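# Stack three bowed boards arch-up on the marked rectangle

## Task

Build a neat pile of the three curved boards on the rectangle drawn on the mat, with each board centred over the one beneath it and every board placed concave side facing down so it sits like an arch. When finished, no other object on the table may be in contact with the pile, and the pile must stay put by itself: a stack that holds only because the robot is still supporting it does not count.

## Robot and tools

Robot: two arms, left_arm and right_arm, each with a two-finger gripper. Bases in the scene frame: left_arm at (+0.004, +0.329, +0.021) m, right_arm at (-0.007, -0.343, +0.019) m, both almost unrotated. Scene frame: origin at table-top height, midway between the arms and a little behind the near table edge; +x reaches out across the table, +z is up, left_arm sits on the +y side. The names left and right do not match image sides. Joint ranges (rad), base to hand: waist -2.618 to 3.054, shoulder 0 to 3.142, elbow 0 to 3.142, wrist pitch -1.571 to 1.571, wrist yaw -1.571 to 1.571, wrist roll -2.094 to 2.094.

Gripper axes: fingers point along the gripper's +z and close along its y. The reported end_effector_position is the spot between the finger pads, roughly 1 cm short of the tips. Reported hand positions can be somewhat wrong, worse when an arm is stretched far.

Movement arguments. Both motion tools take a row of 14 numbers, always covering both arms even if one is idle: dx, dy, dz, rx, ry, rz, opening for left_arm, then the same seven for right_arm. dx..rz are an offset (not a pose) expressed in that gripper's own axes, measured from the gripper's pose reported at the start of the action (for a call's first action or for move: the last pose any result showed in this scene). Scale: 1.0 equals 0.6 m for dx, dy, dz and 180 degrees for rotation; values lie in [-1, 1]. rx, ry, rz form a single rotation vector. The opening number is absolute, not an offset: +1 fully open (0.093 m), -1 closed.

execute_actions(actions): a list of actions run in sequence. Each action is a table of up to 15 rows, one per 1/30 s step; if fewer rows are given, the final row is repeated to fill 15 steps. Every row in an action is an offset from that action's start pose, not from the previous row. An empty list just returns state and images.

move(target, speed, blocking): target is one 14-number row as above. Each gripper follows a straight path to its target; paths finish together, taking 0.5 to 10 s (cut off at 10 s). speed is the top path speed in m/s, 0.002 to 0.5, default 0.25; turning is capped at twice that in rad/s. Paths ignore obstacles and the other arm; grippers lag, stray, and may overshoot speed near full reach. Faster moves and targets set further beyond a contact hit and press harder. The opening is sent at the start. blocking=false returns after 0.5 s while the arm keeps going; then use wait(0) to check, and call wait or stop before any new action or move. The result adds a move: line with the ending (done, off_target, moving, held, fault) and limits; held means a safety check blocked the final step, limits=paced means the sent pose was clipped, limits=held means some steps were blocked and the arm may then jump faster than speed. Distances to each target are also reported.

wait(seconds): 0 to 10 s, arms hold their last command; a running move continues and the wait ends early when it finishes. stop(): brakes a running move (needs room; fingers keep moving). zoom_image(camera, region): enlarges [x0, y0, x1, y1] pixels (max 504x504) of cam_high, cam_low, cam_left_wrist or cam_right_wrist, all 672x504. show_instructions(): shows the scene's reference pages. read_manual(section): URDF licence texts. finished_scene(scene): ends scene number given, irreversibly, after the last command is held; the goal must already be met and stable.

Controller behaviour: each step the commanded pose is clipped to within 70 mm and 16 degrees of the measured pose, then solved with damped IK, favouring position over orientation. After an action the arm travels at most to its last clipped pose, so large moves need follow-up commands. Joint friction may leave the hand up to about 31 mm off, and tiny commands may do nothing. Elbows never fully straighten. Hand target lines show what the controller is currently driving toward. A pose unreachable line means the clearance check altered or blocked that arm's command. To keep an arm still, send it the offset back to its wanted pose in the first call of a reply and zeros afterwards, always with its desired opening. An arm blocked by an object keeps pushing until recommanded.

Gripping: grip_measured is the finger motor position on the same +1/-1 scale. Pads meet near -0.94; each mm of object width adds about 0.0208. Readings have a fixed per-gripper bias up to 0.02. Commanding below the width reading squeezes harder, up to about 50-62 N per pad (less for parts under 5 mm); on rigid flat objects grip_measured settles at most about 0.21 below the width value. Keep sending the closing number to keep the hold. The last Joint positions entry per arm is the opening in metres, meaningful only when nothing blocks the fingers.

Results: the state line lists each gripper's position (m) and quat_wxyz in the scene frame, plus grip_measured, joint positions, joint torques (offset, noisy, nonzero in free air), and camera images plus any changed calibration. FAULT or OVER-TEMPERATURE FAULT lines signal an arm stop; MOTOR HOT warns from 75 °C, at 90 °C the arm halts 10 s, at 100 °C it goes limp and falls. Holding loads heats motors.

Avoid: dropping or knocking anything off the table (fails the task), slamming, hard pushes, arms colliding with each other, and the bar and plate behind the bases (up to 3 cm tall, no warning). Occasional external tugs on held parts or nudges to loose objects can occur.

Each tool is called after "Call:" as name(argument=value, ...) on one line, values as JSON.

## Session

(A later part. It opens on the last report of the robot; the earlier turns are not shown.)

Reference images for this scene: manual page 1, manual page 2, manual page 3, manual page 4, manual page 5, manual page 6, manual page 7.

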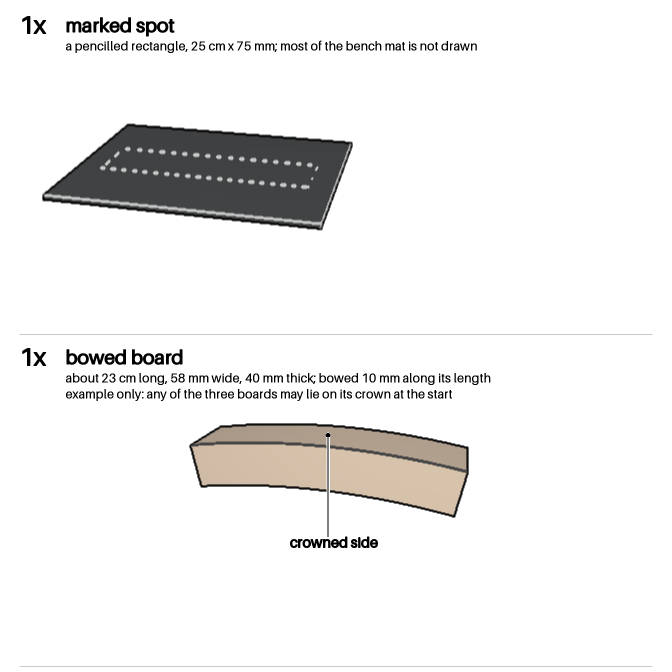

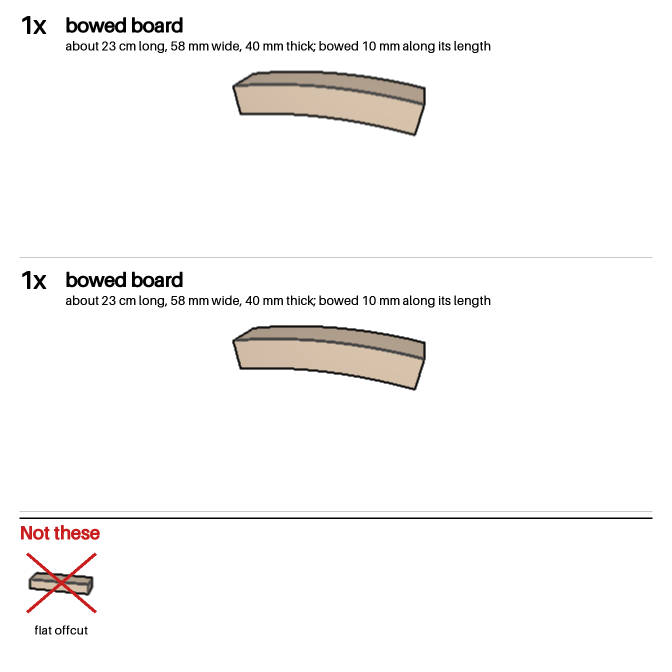

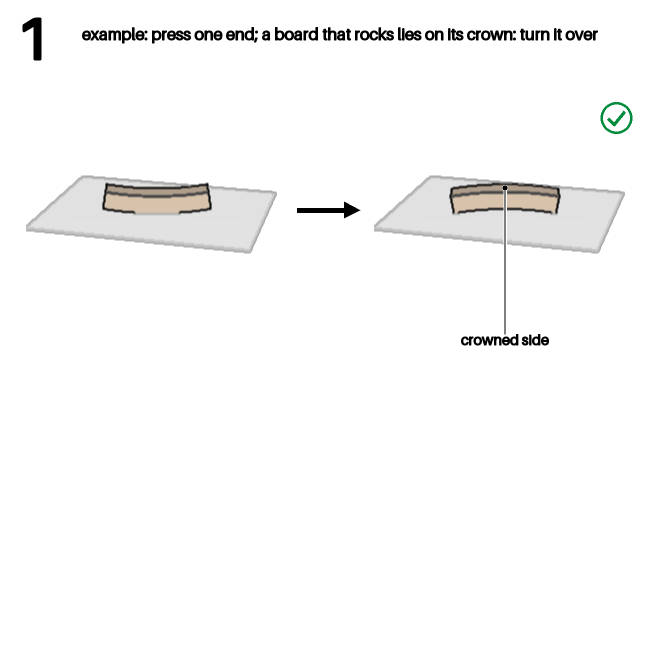

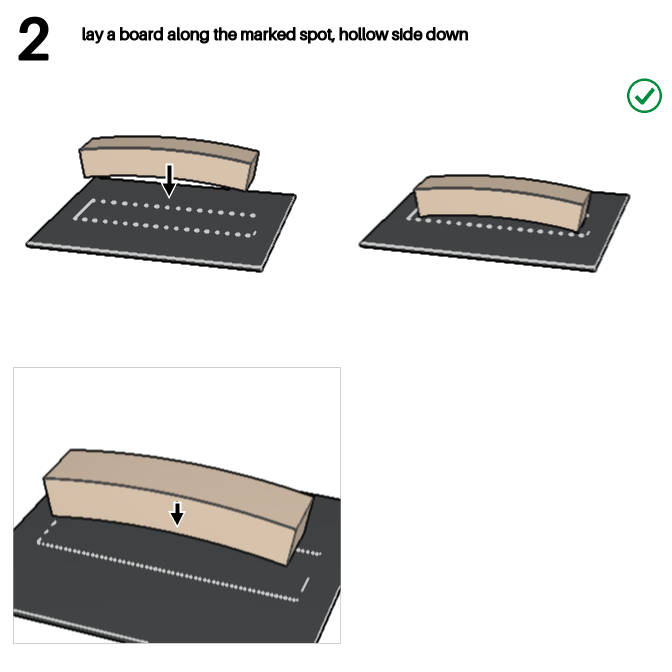

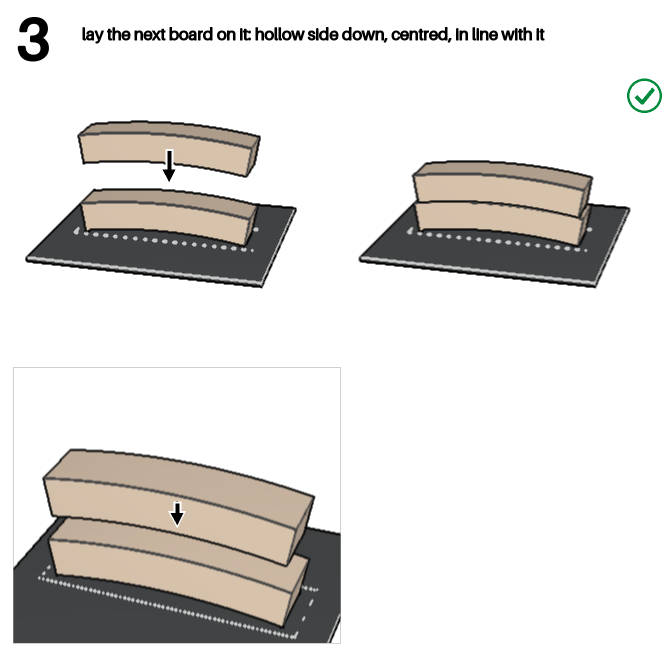

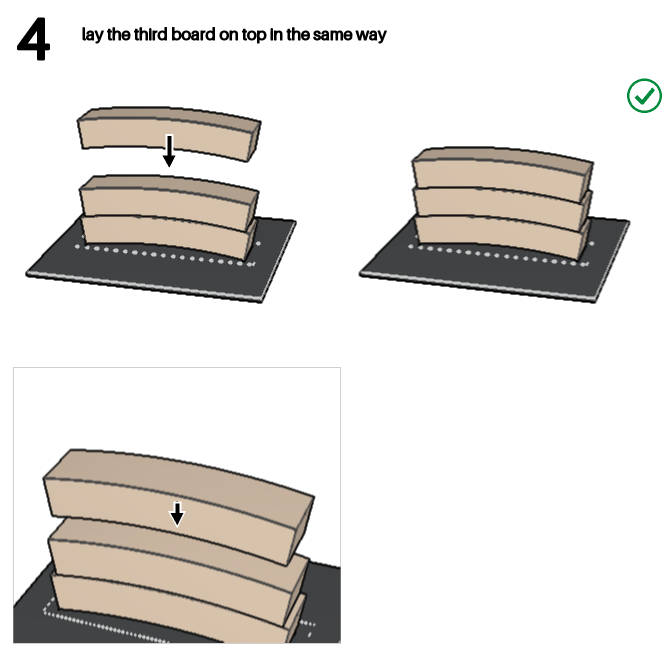

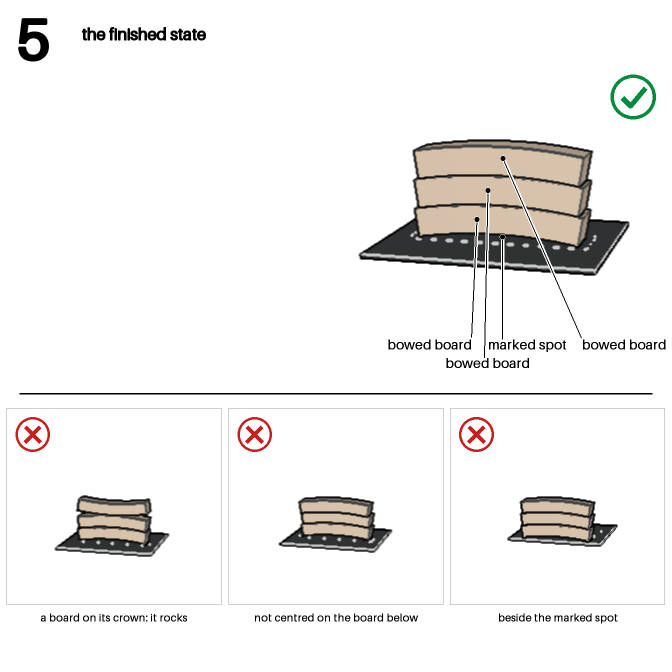

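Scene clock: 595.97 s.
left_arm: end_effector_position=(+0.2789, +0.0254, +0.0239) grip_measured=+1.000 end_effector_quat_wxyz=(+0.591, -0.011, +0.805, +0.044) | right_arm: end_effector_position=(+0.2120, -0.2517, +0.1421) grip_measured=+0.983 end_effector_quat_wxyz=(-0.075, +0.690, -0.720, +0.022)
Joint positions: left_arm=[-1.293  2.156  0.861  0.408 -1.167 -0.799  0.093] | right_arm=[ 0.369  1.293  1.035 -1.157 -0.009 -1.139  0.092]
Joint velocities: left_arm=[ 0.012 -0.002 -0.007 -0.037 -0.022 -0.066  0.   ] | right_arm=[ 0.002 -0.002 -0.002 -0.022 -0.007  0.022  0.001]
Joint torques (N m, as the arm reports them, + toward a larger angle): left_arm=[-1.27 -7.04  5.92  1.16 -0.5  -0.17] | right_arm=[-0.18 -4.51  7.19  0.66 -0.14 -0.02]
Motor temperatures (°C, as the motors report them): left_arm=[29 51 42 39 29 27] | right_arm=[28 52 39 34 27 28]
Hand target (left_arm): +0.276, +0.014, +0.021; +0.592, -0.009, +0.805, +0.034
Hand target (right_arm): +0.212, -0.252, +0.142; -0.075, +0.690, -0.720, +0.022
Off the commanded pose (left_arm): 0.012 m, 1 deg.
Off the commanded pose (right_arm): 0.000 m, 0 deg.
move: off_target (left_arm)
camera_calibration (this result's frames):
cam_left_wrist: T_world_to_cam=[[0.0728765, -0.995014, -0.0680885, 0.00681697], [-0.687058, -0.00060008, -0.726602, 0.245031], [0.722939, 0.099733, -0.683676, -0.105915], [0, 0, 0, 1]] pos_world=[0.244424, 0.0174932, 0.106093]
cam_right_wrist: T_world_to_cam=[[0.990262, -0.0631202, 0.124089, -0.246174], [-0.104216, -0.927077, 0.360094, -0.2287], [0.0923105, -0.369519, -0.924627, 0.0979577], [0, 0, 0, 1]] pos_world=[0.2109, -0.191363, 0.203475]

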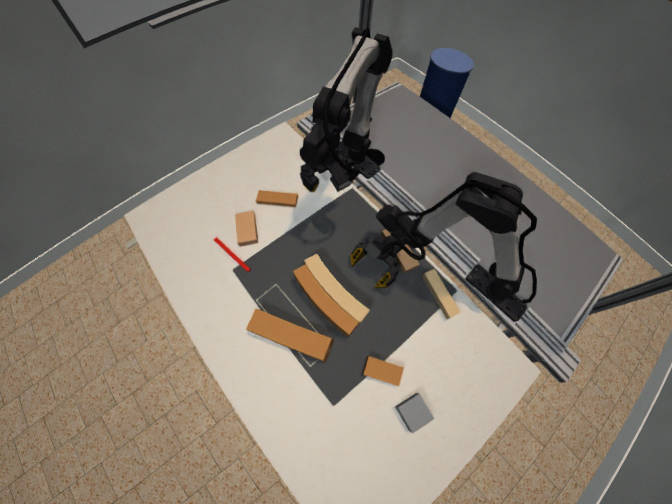

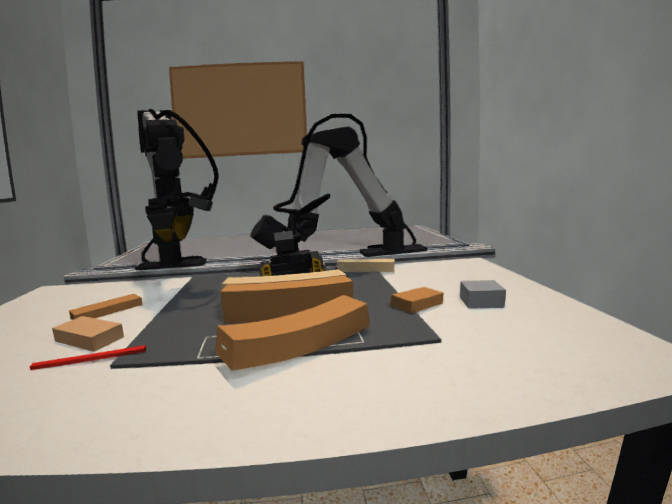

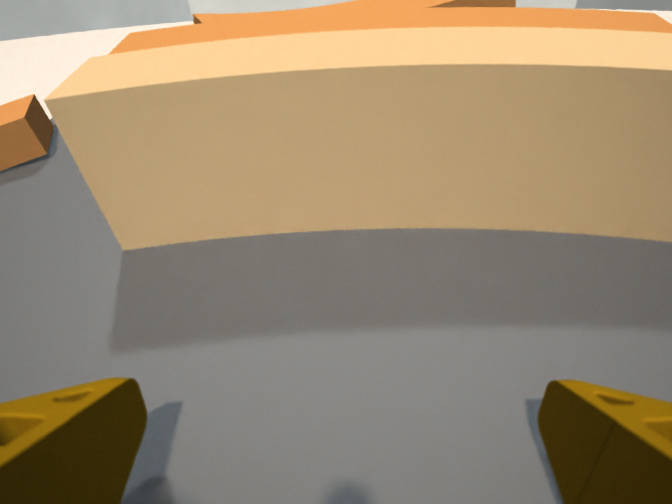

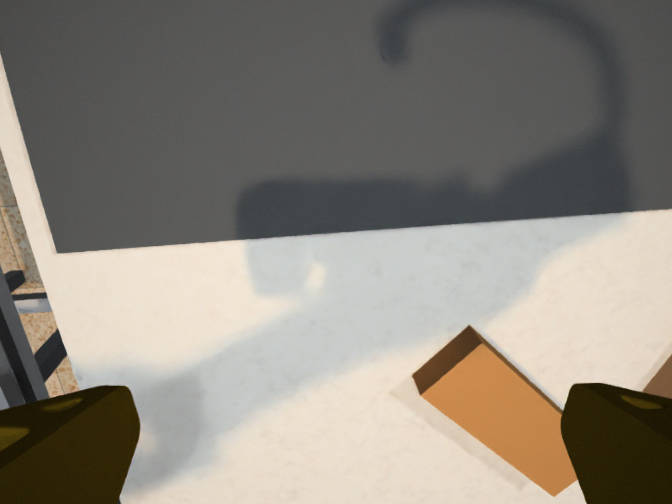

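Call:
move(target=[-0.092,0.236,0.025,0,0,0,-1,0,0,0,0,0,0,1], speed=0.15)

Call:
move(target=[0.045,-0.013,0.145,0,0,0,-1,0,0,0,0,0,0,1], speed=0.08)

Scene clock: 620.63 s.
left_arm: end_effector_position=(+0.2984, +0.1608, +0.0753) grip_measured=-0.988 end_effector_quat_wxyz=(+0.585, -0.007, +0.809, +0.048) | right_arm: end_effector_position=(+0.2120, -0.2517, +0.1421) grip_measured=+0.983 end_effector_quat_wxyz=(-0.075, +0.690, -0.720, +0.022)
Joint positions: left_arm=[-0.999  1.702  0.338  0.8   -0.936 -0.413  0.   ] | right_arm=[ 0.369  1.293  1.035 -1.157 -0.009 -1.139  0.092]
Joint velocities: left_arm=[-0.012 -0.002 -0.002  0.051 -0.037 -0.007  0.   ] | right_arm=[-0.027 -0.002 -0.002 -0.007 -0.007  0.022 -0.002]
Joint torques (N m, as the arm reports them, + toward a larger angle): left_arm=[ 1.06 -6.01  2.73  1.7  -0.24 -0.05] | right_arm=[-0.31 -4.67  6.99  0.65 -0.1   0.03]
Motor temperatures (°C, as the motors report them): left_arm=[29 51 42 39 29 27] | right_arm=[28 48 39 34 27 28]
Hand target (left_arm): +0.298, +0.166, +0.077; +0.589, -0.012, +0.807, +0.044
Hand target (right_arm): +0.212, -0.252, +0.142; -0.075, +0.690, -0.720, +0.022
Off the commanded pose (left_arm): 0.007 m, 1 deg.
Off the commanded pose (right_arm): 0.000 m, 0 deg.
move: done
camera_calibration (this result's frames):
cam_left_wrist: T_world_to_cam=[[0.0700262, -0.994385, -0.0793362, 0.145162], [-0.697311, 0.00807737, -0.716723, 0.296743], [0.71334, 0.105511, -0.69283, -0.0957706], [0, 0, 0, 1]] pos_world=[0.265074, 0.152055, 0.157846]
cam_right_wrist: T_world_to_cam=[[0.990262, -0.0631202, 0.124089, -0.246174], [-0.104216, -0.927077, 0.360094, -0.2287], [0.0923105, -0.369519, -0.924627, 0.0979577], [0, 0, 0, 1]] pos_world=[0.2109, -0.191363, 0.203475]

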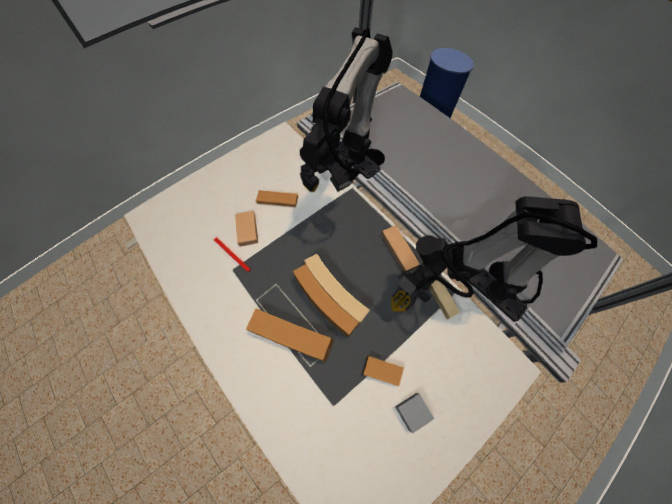

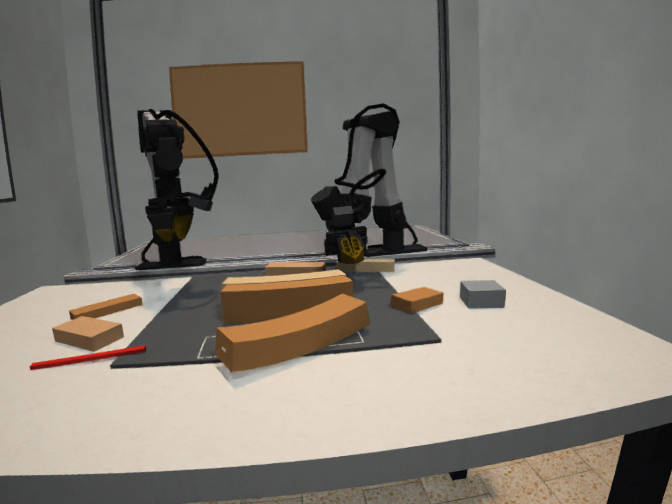

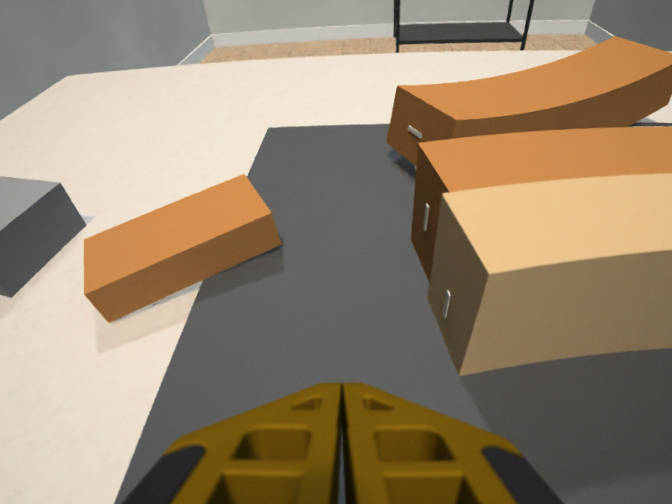

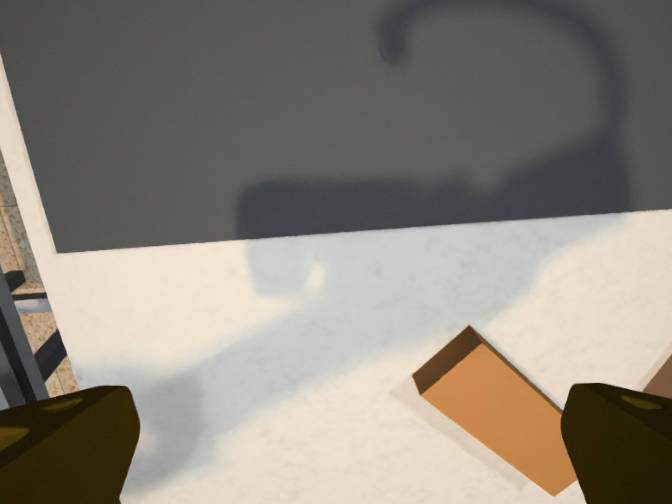

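Scene clock: 622.13 s.
left_arm: end_effector_position=(+0.3629, +0.1640, +0.0206) grip_measured=-0.988 end_effector_quat_wxyz=(+0.578, -0.004, +0.814, +0.056) | right_arm: end_effector_position=(+0.2120, -0.2517, +0.1421) grip_measured=+0.983 end_effector_quat_wxyz=(-0.075, +0.690, -0.720, +0.022)
Joint positions: left_arm=[-0.802  2.123  0.494  1.147 -0.767 -0.271  0.   ] | right_arm=[ 0.369  1.293  1.035 -1.157 -0.009 -1.139  0.092]
Joint velocities: left_arm=[ 0.007  0.017 -0.027 -0.037  0.007  0.066  0.   ] | right_arm=[-0.002 -0.017 -0.012 -0.051 -0.066 -0.007 -0.   ]
Joint torques (N m, as the arm reports them, + toward a larger angle): left_arm=[ 1.16 -6.29  4.79  1.74 -0.11 -0.04] | right_arm=[-0.32 -4.37  7.12  0.62 -0.13 -0.04]
Motor temperatures (°C, as the motors report them): left_arm=[29 50 42 39 29 27] | right_arm=[28 48 39 34 27 28]
Hand target (left_arm): +0.372, +0.161, +0.023; +0.584, -0.008, +0.810, +0.048
Hand target (right_arm): +0.212, -0.252, +0.142; -0.075, +0.690, -0.720, +0.022
Off the commanded pose (left_arm): 0.010 m, 1 deg.
Off the commanded pose (right_arm): 0.000 m, 0 deg.
move: done
camera_calibration (this result's frames):
cam_left_wrist: T_world_to_cam=[[0.0729196, -0.9926, -0.0970957, 0.138546], [-0.710747, 0.016578, -0.703252, 0.305795], [0.699658, 0.120291, -0.704279, -0.177229], [0, 0, 0, 1]] pos_world=[0.331239, 0.153771, 0.103684]
cam_right_wrist: T_world_to_cam=[[0.990262, -0.0631202, 0.124089, -0.246174], [-0.104216, -0.927077, 0.360094, -0.2287], [0.0923105, -0.369519, -0.924627, 0.0979577], [0, 0, 0, 1]] pos_world=[0.2109, -0.191363, 0.203475]

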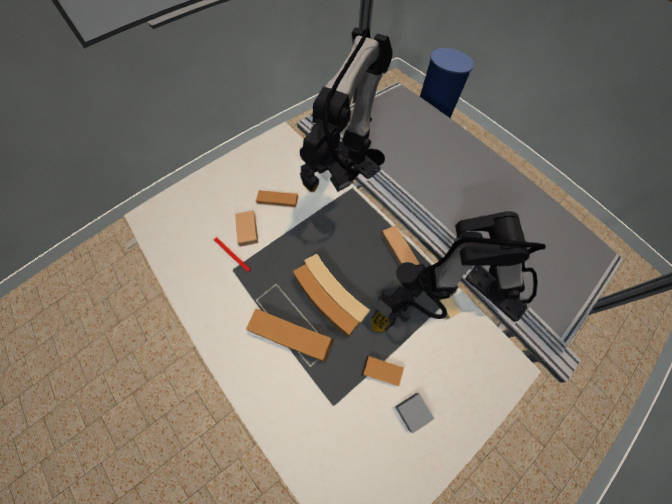

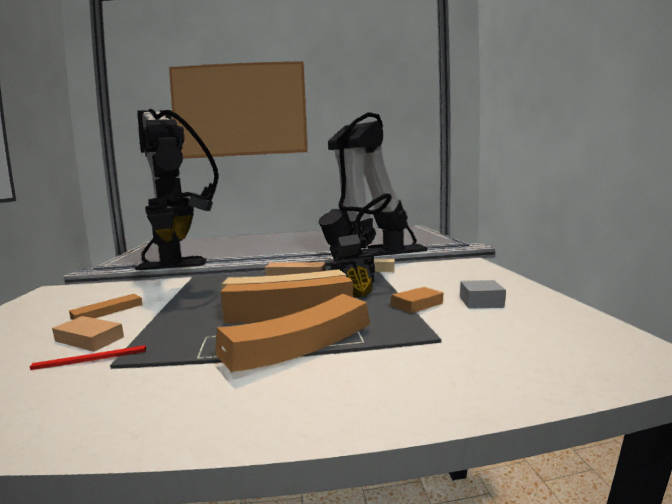

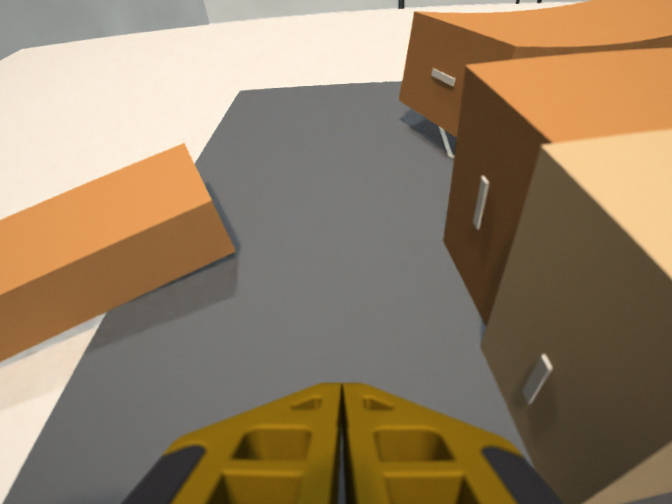

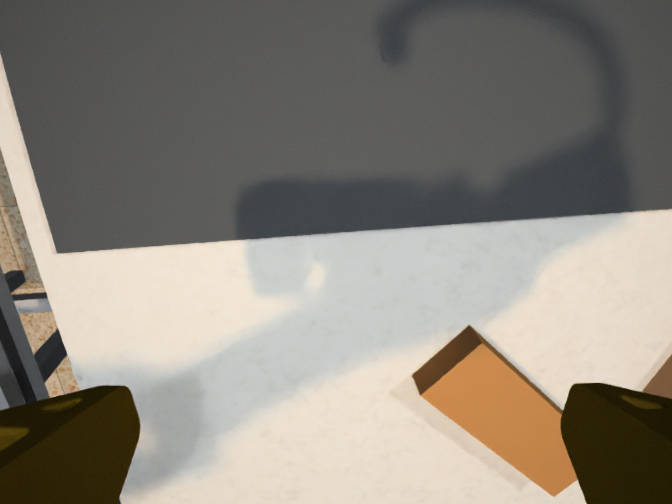

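Call:
move(target=[-0.025,-0.22,0,0,0,0,-1,0,0,0,0,0,0,1], speed=0.05)

Scene clock: 628.23 s.
left_arm: end_effector_position=(+0.3720, +0.0831, +0.0262) grip_measured=-0.988 end_effector_quat_wxyz=(+0.580, -0.030, +0.802, +0.141) | right_arm: end_effector_position=(+0.2120, -0.2517, +0.1421) grip_measured=+0.983 end_effector_quat_wxyz=(-0.075, +0.690, -0.720, +0.022)
Joint positions: left_arm=[-1.006  2.216  0.92   0.578 -1.103 -0.472  0.   ] | right_arm=[ 0.369  1.293  1.035 -1.157 -0.009 -1.139  0.092]
Joint velocities: left_arm=[-0.012  0.002 -0.002  0.095 -0.007 -0.051  0.   ] | right_arm=[ 0.012 -0.007  0.007  0.022 -0.007  0.007  0.   ]
Joint torques (N m, as the arm reports them, + toward a larger angle): left_arm=[-3.23 -8.47  7.9   1.66  0.89 -0.02] | right_arm=[-0.23 -4.49  6.98  0.62 -0.08  0.  ]
Motor temperatures (°C, as the motors report them): left_arm=[29 50 43 40 29 27] | right_arm=[28 47 39 34 27 28]
Hand target (left_arm): +0.373, +0.035, +0.029; +0.579, -0.003, +0.813, +0.059
Hand target (right_arm): +0.212, -0.252, +0.142; -0.075, +0.690, -0.720, +0.022
Off the commanded pose (left_arm): 0.051 m, 10 deg.
Off the commanded pose (right_arm): 0.000 m, 0 deg.
move: off_target (left_arm)
camera_calibration (this result's frames):
cam_left_wrist: T_world_to_cam=[[0.213023, -0.955867, -0.202333, 0.00568088], [-0.696575, -0.00336662, -0.717476, 0.314212], [0.685131, 0.293779, -0.66655, -0.179902], [0, 0, 0, 1]] pos_world=[0.340918, 0.0593393, 0.106675]
cam_right_wrist: T_world_to_cam=[[0.990262, -0.0631202, 0.124089, -0.246174], [-0.104216, -0.927077, 0.360094, -0.2287], [0.0923105, -0.369519, -0.924627, 0.0979577], [0, 0, 0, 1]] pos_world=[0.2109, -0.191363, 0.203475]

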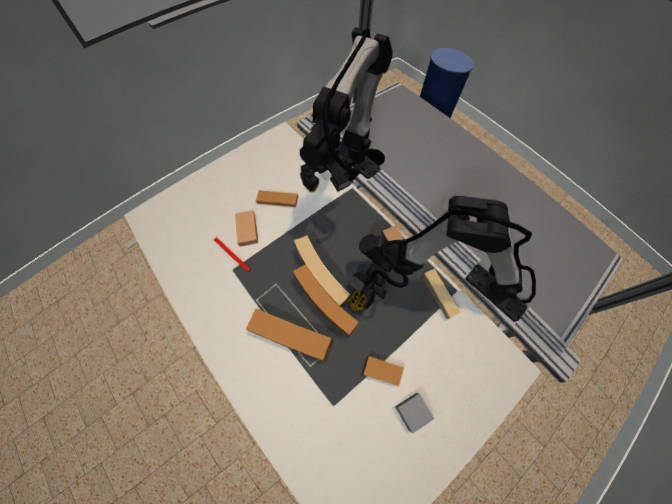

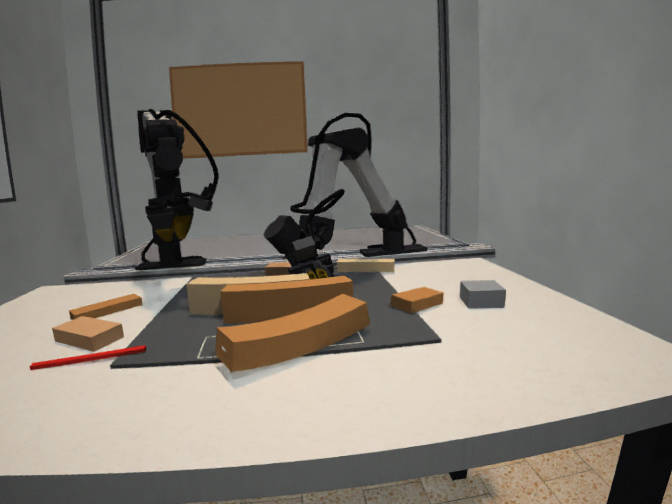

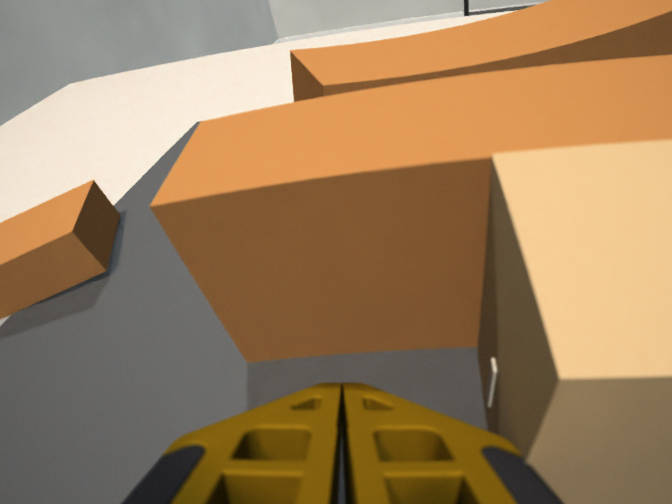

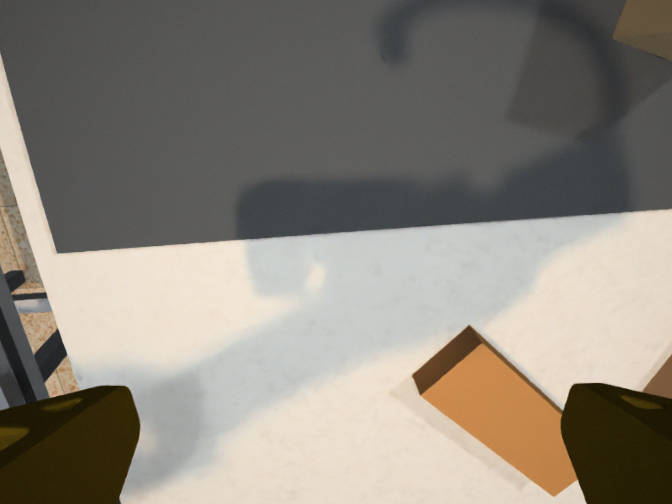

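Call:
move(target=[-0.12,0.12,-0.12,0,0,0,-1,-0.17,-0.32,0.02,0,0,0,1], speed=0.15)

Scene clock: 632.47 s.
left_arm: end_effector_position=(+0.3197, +0.1233, +0.1264) grip_measured=-0.988 end_effector_quat_wxyz=(+0.581, -0.033, +0.802, +0.138) | right_arm: end_effector_position=(+0.4083, -0.1591, +0.1700) grip_measured=+0.983 end_effector_quat_wxyz=(-0.091, +0.687, -0.720, +0.026)
Joint positions: left_arm=[-1.063  1.697  0.739  0.161 -1.142 -0.572  0.   ] | right_arm=[ 0.394  2.139  2.112 -1.354 -0.009 -1.11   0.092]
Joint velocities: left_arm=[-0.007  0.007  0.027 -0.11  -0.037  0.037  0.   ] | right_arm=[ 0.002 -0.002 -0.007 -0.007 -0.022  0.037 -0.   ]
Joint torques (N m, as the arm reports them, + toward a larger angle): left_arm=[-0.98 -7.58  4.44  1.12 -0.6  -0.16] | right_arm=[  0.66 -11.06   7.77   0.56  -0.11   0.08]
Motor temperatures (°C, as the motors report them): left_arm=[29 51 43 40 29 27] | right_arm=[28 47 39 34 27 28]
Hand target (left_arm): +0.314, +0.126, +0.126; +0.581, -0.029, +0.801, +0.142
Hand target (right_arm): +0.406, -0.156, +0.161; -0.075, +0.690, -0.720, +0.022
Off the commanded pose (left_arm): 0.006 m, 1 deg.
Off the commanded pose (right_arm): 0.006 m, 2 deg.
move: done
camera_calibration (this result's frames):
cam_left_wrist: T_world_to_cam=[[0.214841, -0.957695, -0.191475, 0.0738652], [-0.695339, -0.0123191, -0.718577, 0.350659], [0.685819, 0.28752, -0.668569, -0.0882794], [0, 0, 0, 1]] pos_world=[0.288501, 0.100442, 0.207098]
cam_right_wrist: T_world_to_cam=[[0.986048, -0.069451, 0.151278, -0.4421], [-0.117946, -0.932803, 0.340541, -0.124428], [0.117462, -0.353632, -0.92798, 0.132628], [0, 0, 0, 1]] pos_world=[0.405678, -0.0998694, 0.232329]

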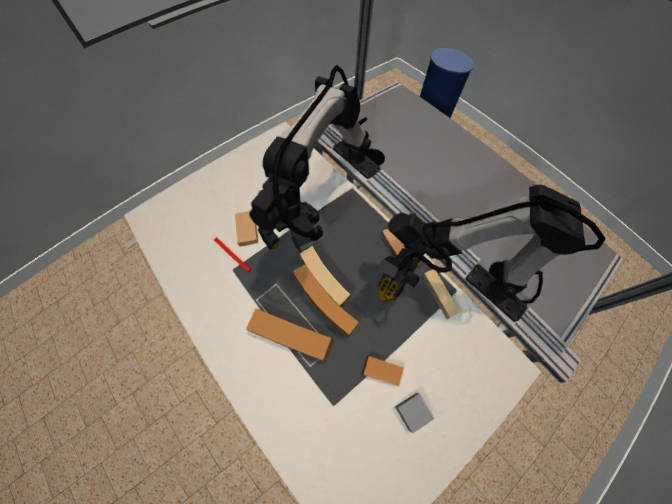

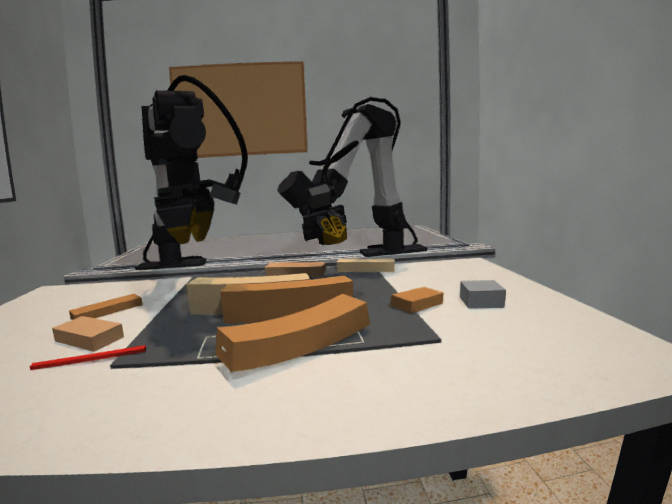

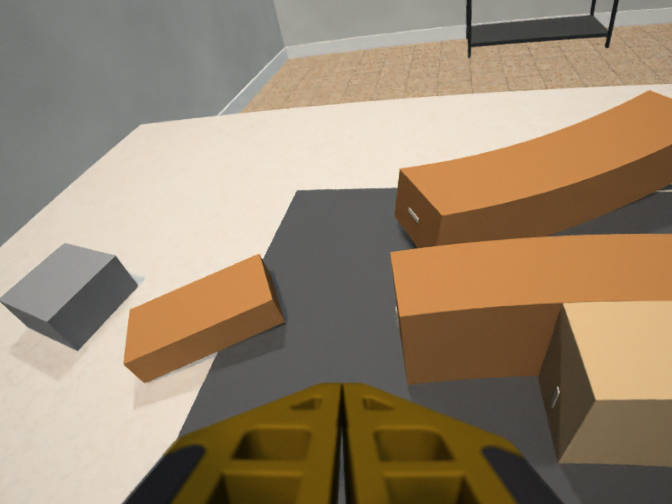

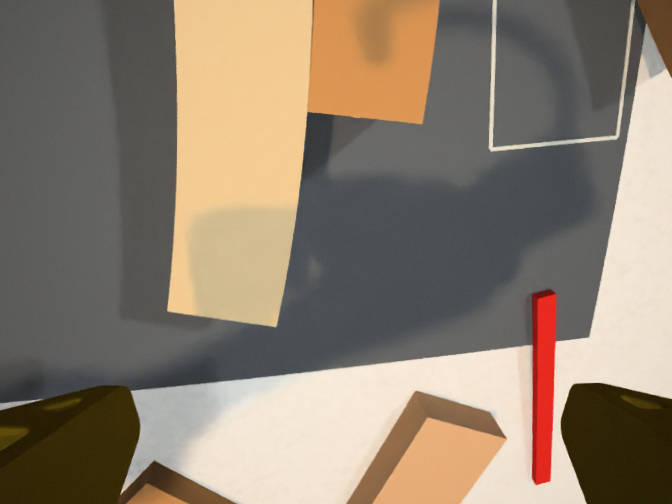

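Call:
move(target=[0,0,0,0,0,0,-1,0.005,0.04,0.09,-0.05,0,0,1], speed=0.08)

Scene clock: 641.23 s.
left_arm: end_effector_position=(+0.3196, +0.1235, +0.1263) grip_measured=-0.988 end_effector_quat_wxyz=(+0.580, -0.033, +0.802, +0.138) | right_arm: end_effector_position=(+0.3942, -0.1547, +0.1287) grip_measured=+0.983 end_effector_quat_wxyz=(-0.050, +0.693, -0.719, -0.019)
Joint positions: left_arm=[-1.063  1.697  0.739  0.159 -1.142 -0.574  0.   ] | right_arm=[ 0.394  2.186  2.032 -1.337 -0.065 -1.117  0.092]
Joint velocities: left_arm=[-0.007  0.002 -0.012  0.051  0.007 -0.022  0.   ] | right_arm=[ 0.012 -0.002 -0.007  0.022 -0.007  0.007 -0.001]
Joint torques (N m, as the arm reports them, + toward a larger angle): left_arm=[ 0.03 -6.62  5.56  1.22 -0.5  -0.14] | right_arm=[ -0.87 -11.64   5.46   0.56  -0.26  -0.09]
Motor temperatures (°C, as the motors report them): left_arm=[29 51 42 40 29 27] | right_arm=[28 49 39 34 27 28]
Hand target (left_arm): +0.320, +0.123, +0.126; +0.581, -0.034, +0.802, +0.137
Hand target (right_arm): +0.393, -0.157, +0.113; -0.036, +0.692, -0.720, -0.030
Off the commanded pose (left_arm): 0.000 m, 0 deg.
Off the commanded pose (right_arm): 0.016 m, 2 deg.
move: off_target (right_arm)
camera_calibration (this result's frames):
cam_left_wrist: T_world_to_cam=[[0.215074, -0.957578, -0.191803, 0.0739354], [-0.695721, -0.0124032, -0.718205, 0.350578], [0.685358, 0.287909, -0.668875, -0.0882233], [0, 0, 0, 1]] pos_world=[0.288468, 0.100547, 0.206958]
cam_right_wrist: T_world_to_cam=[[0.998006, -0.0551635, 0.0306645, -0.408572], [-0.0623655, -0.936537, 0.344977, -0.130976], [0.00968829, -0.346201, -0.93811, 0.142454], [0, 0, 0, 1]] pos_world=[0.398209, -0.0958846, 0.19135]

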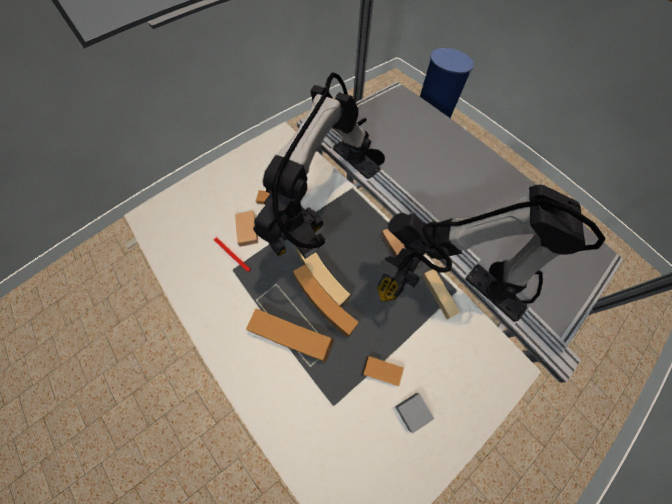

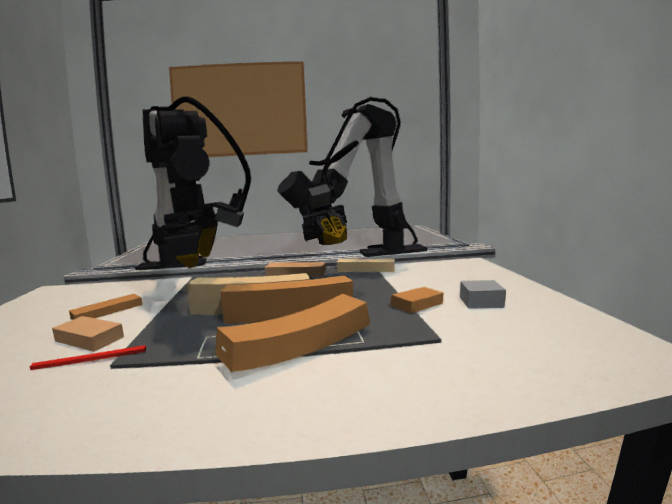

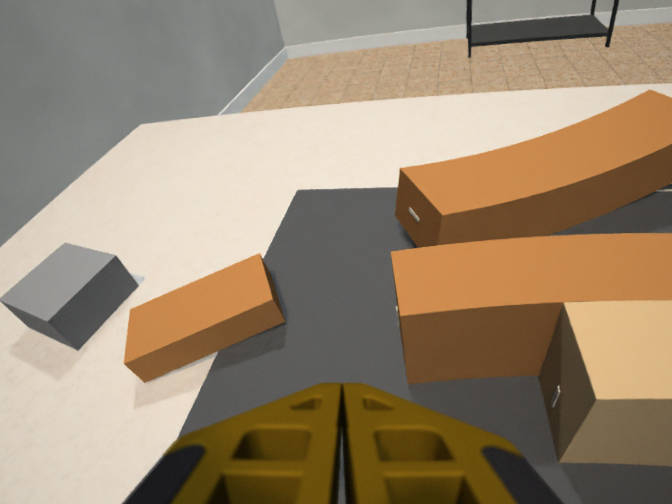

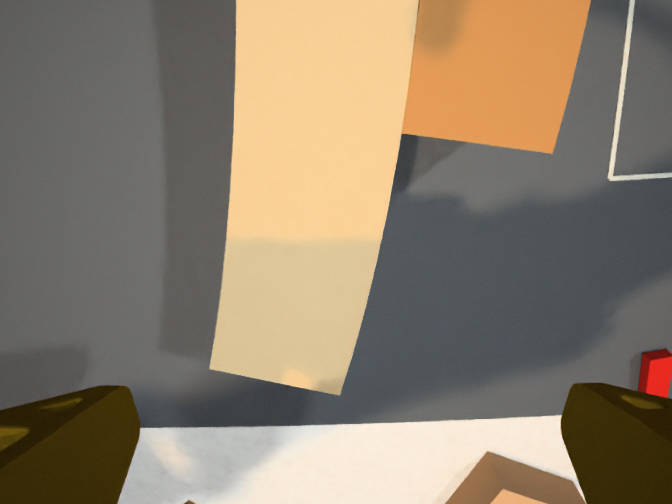

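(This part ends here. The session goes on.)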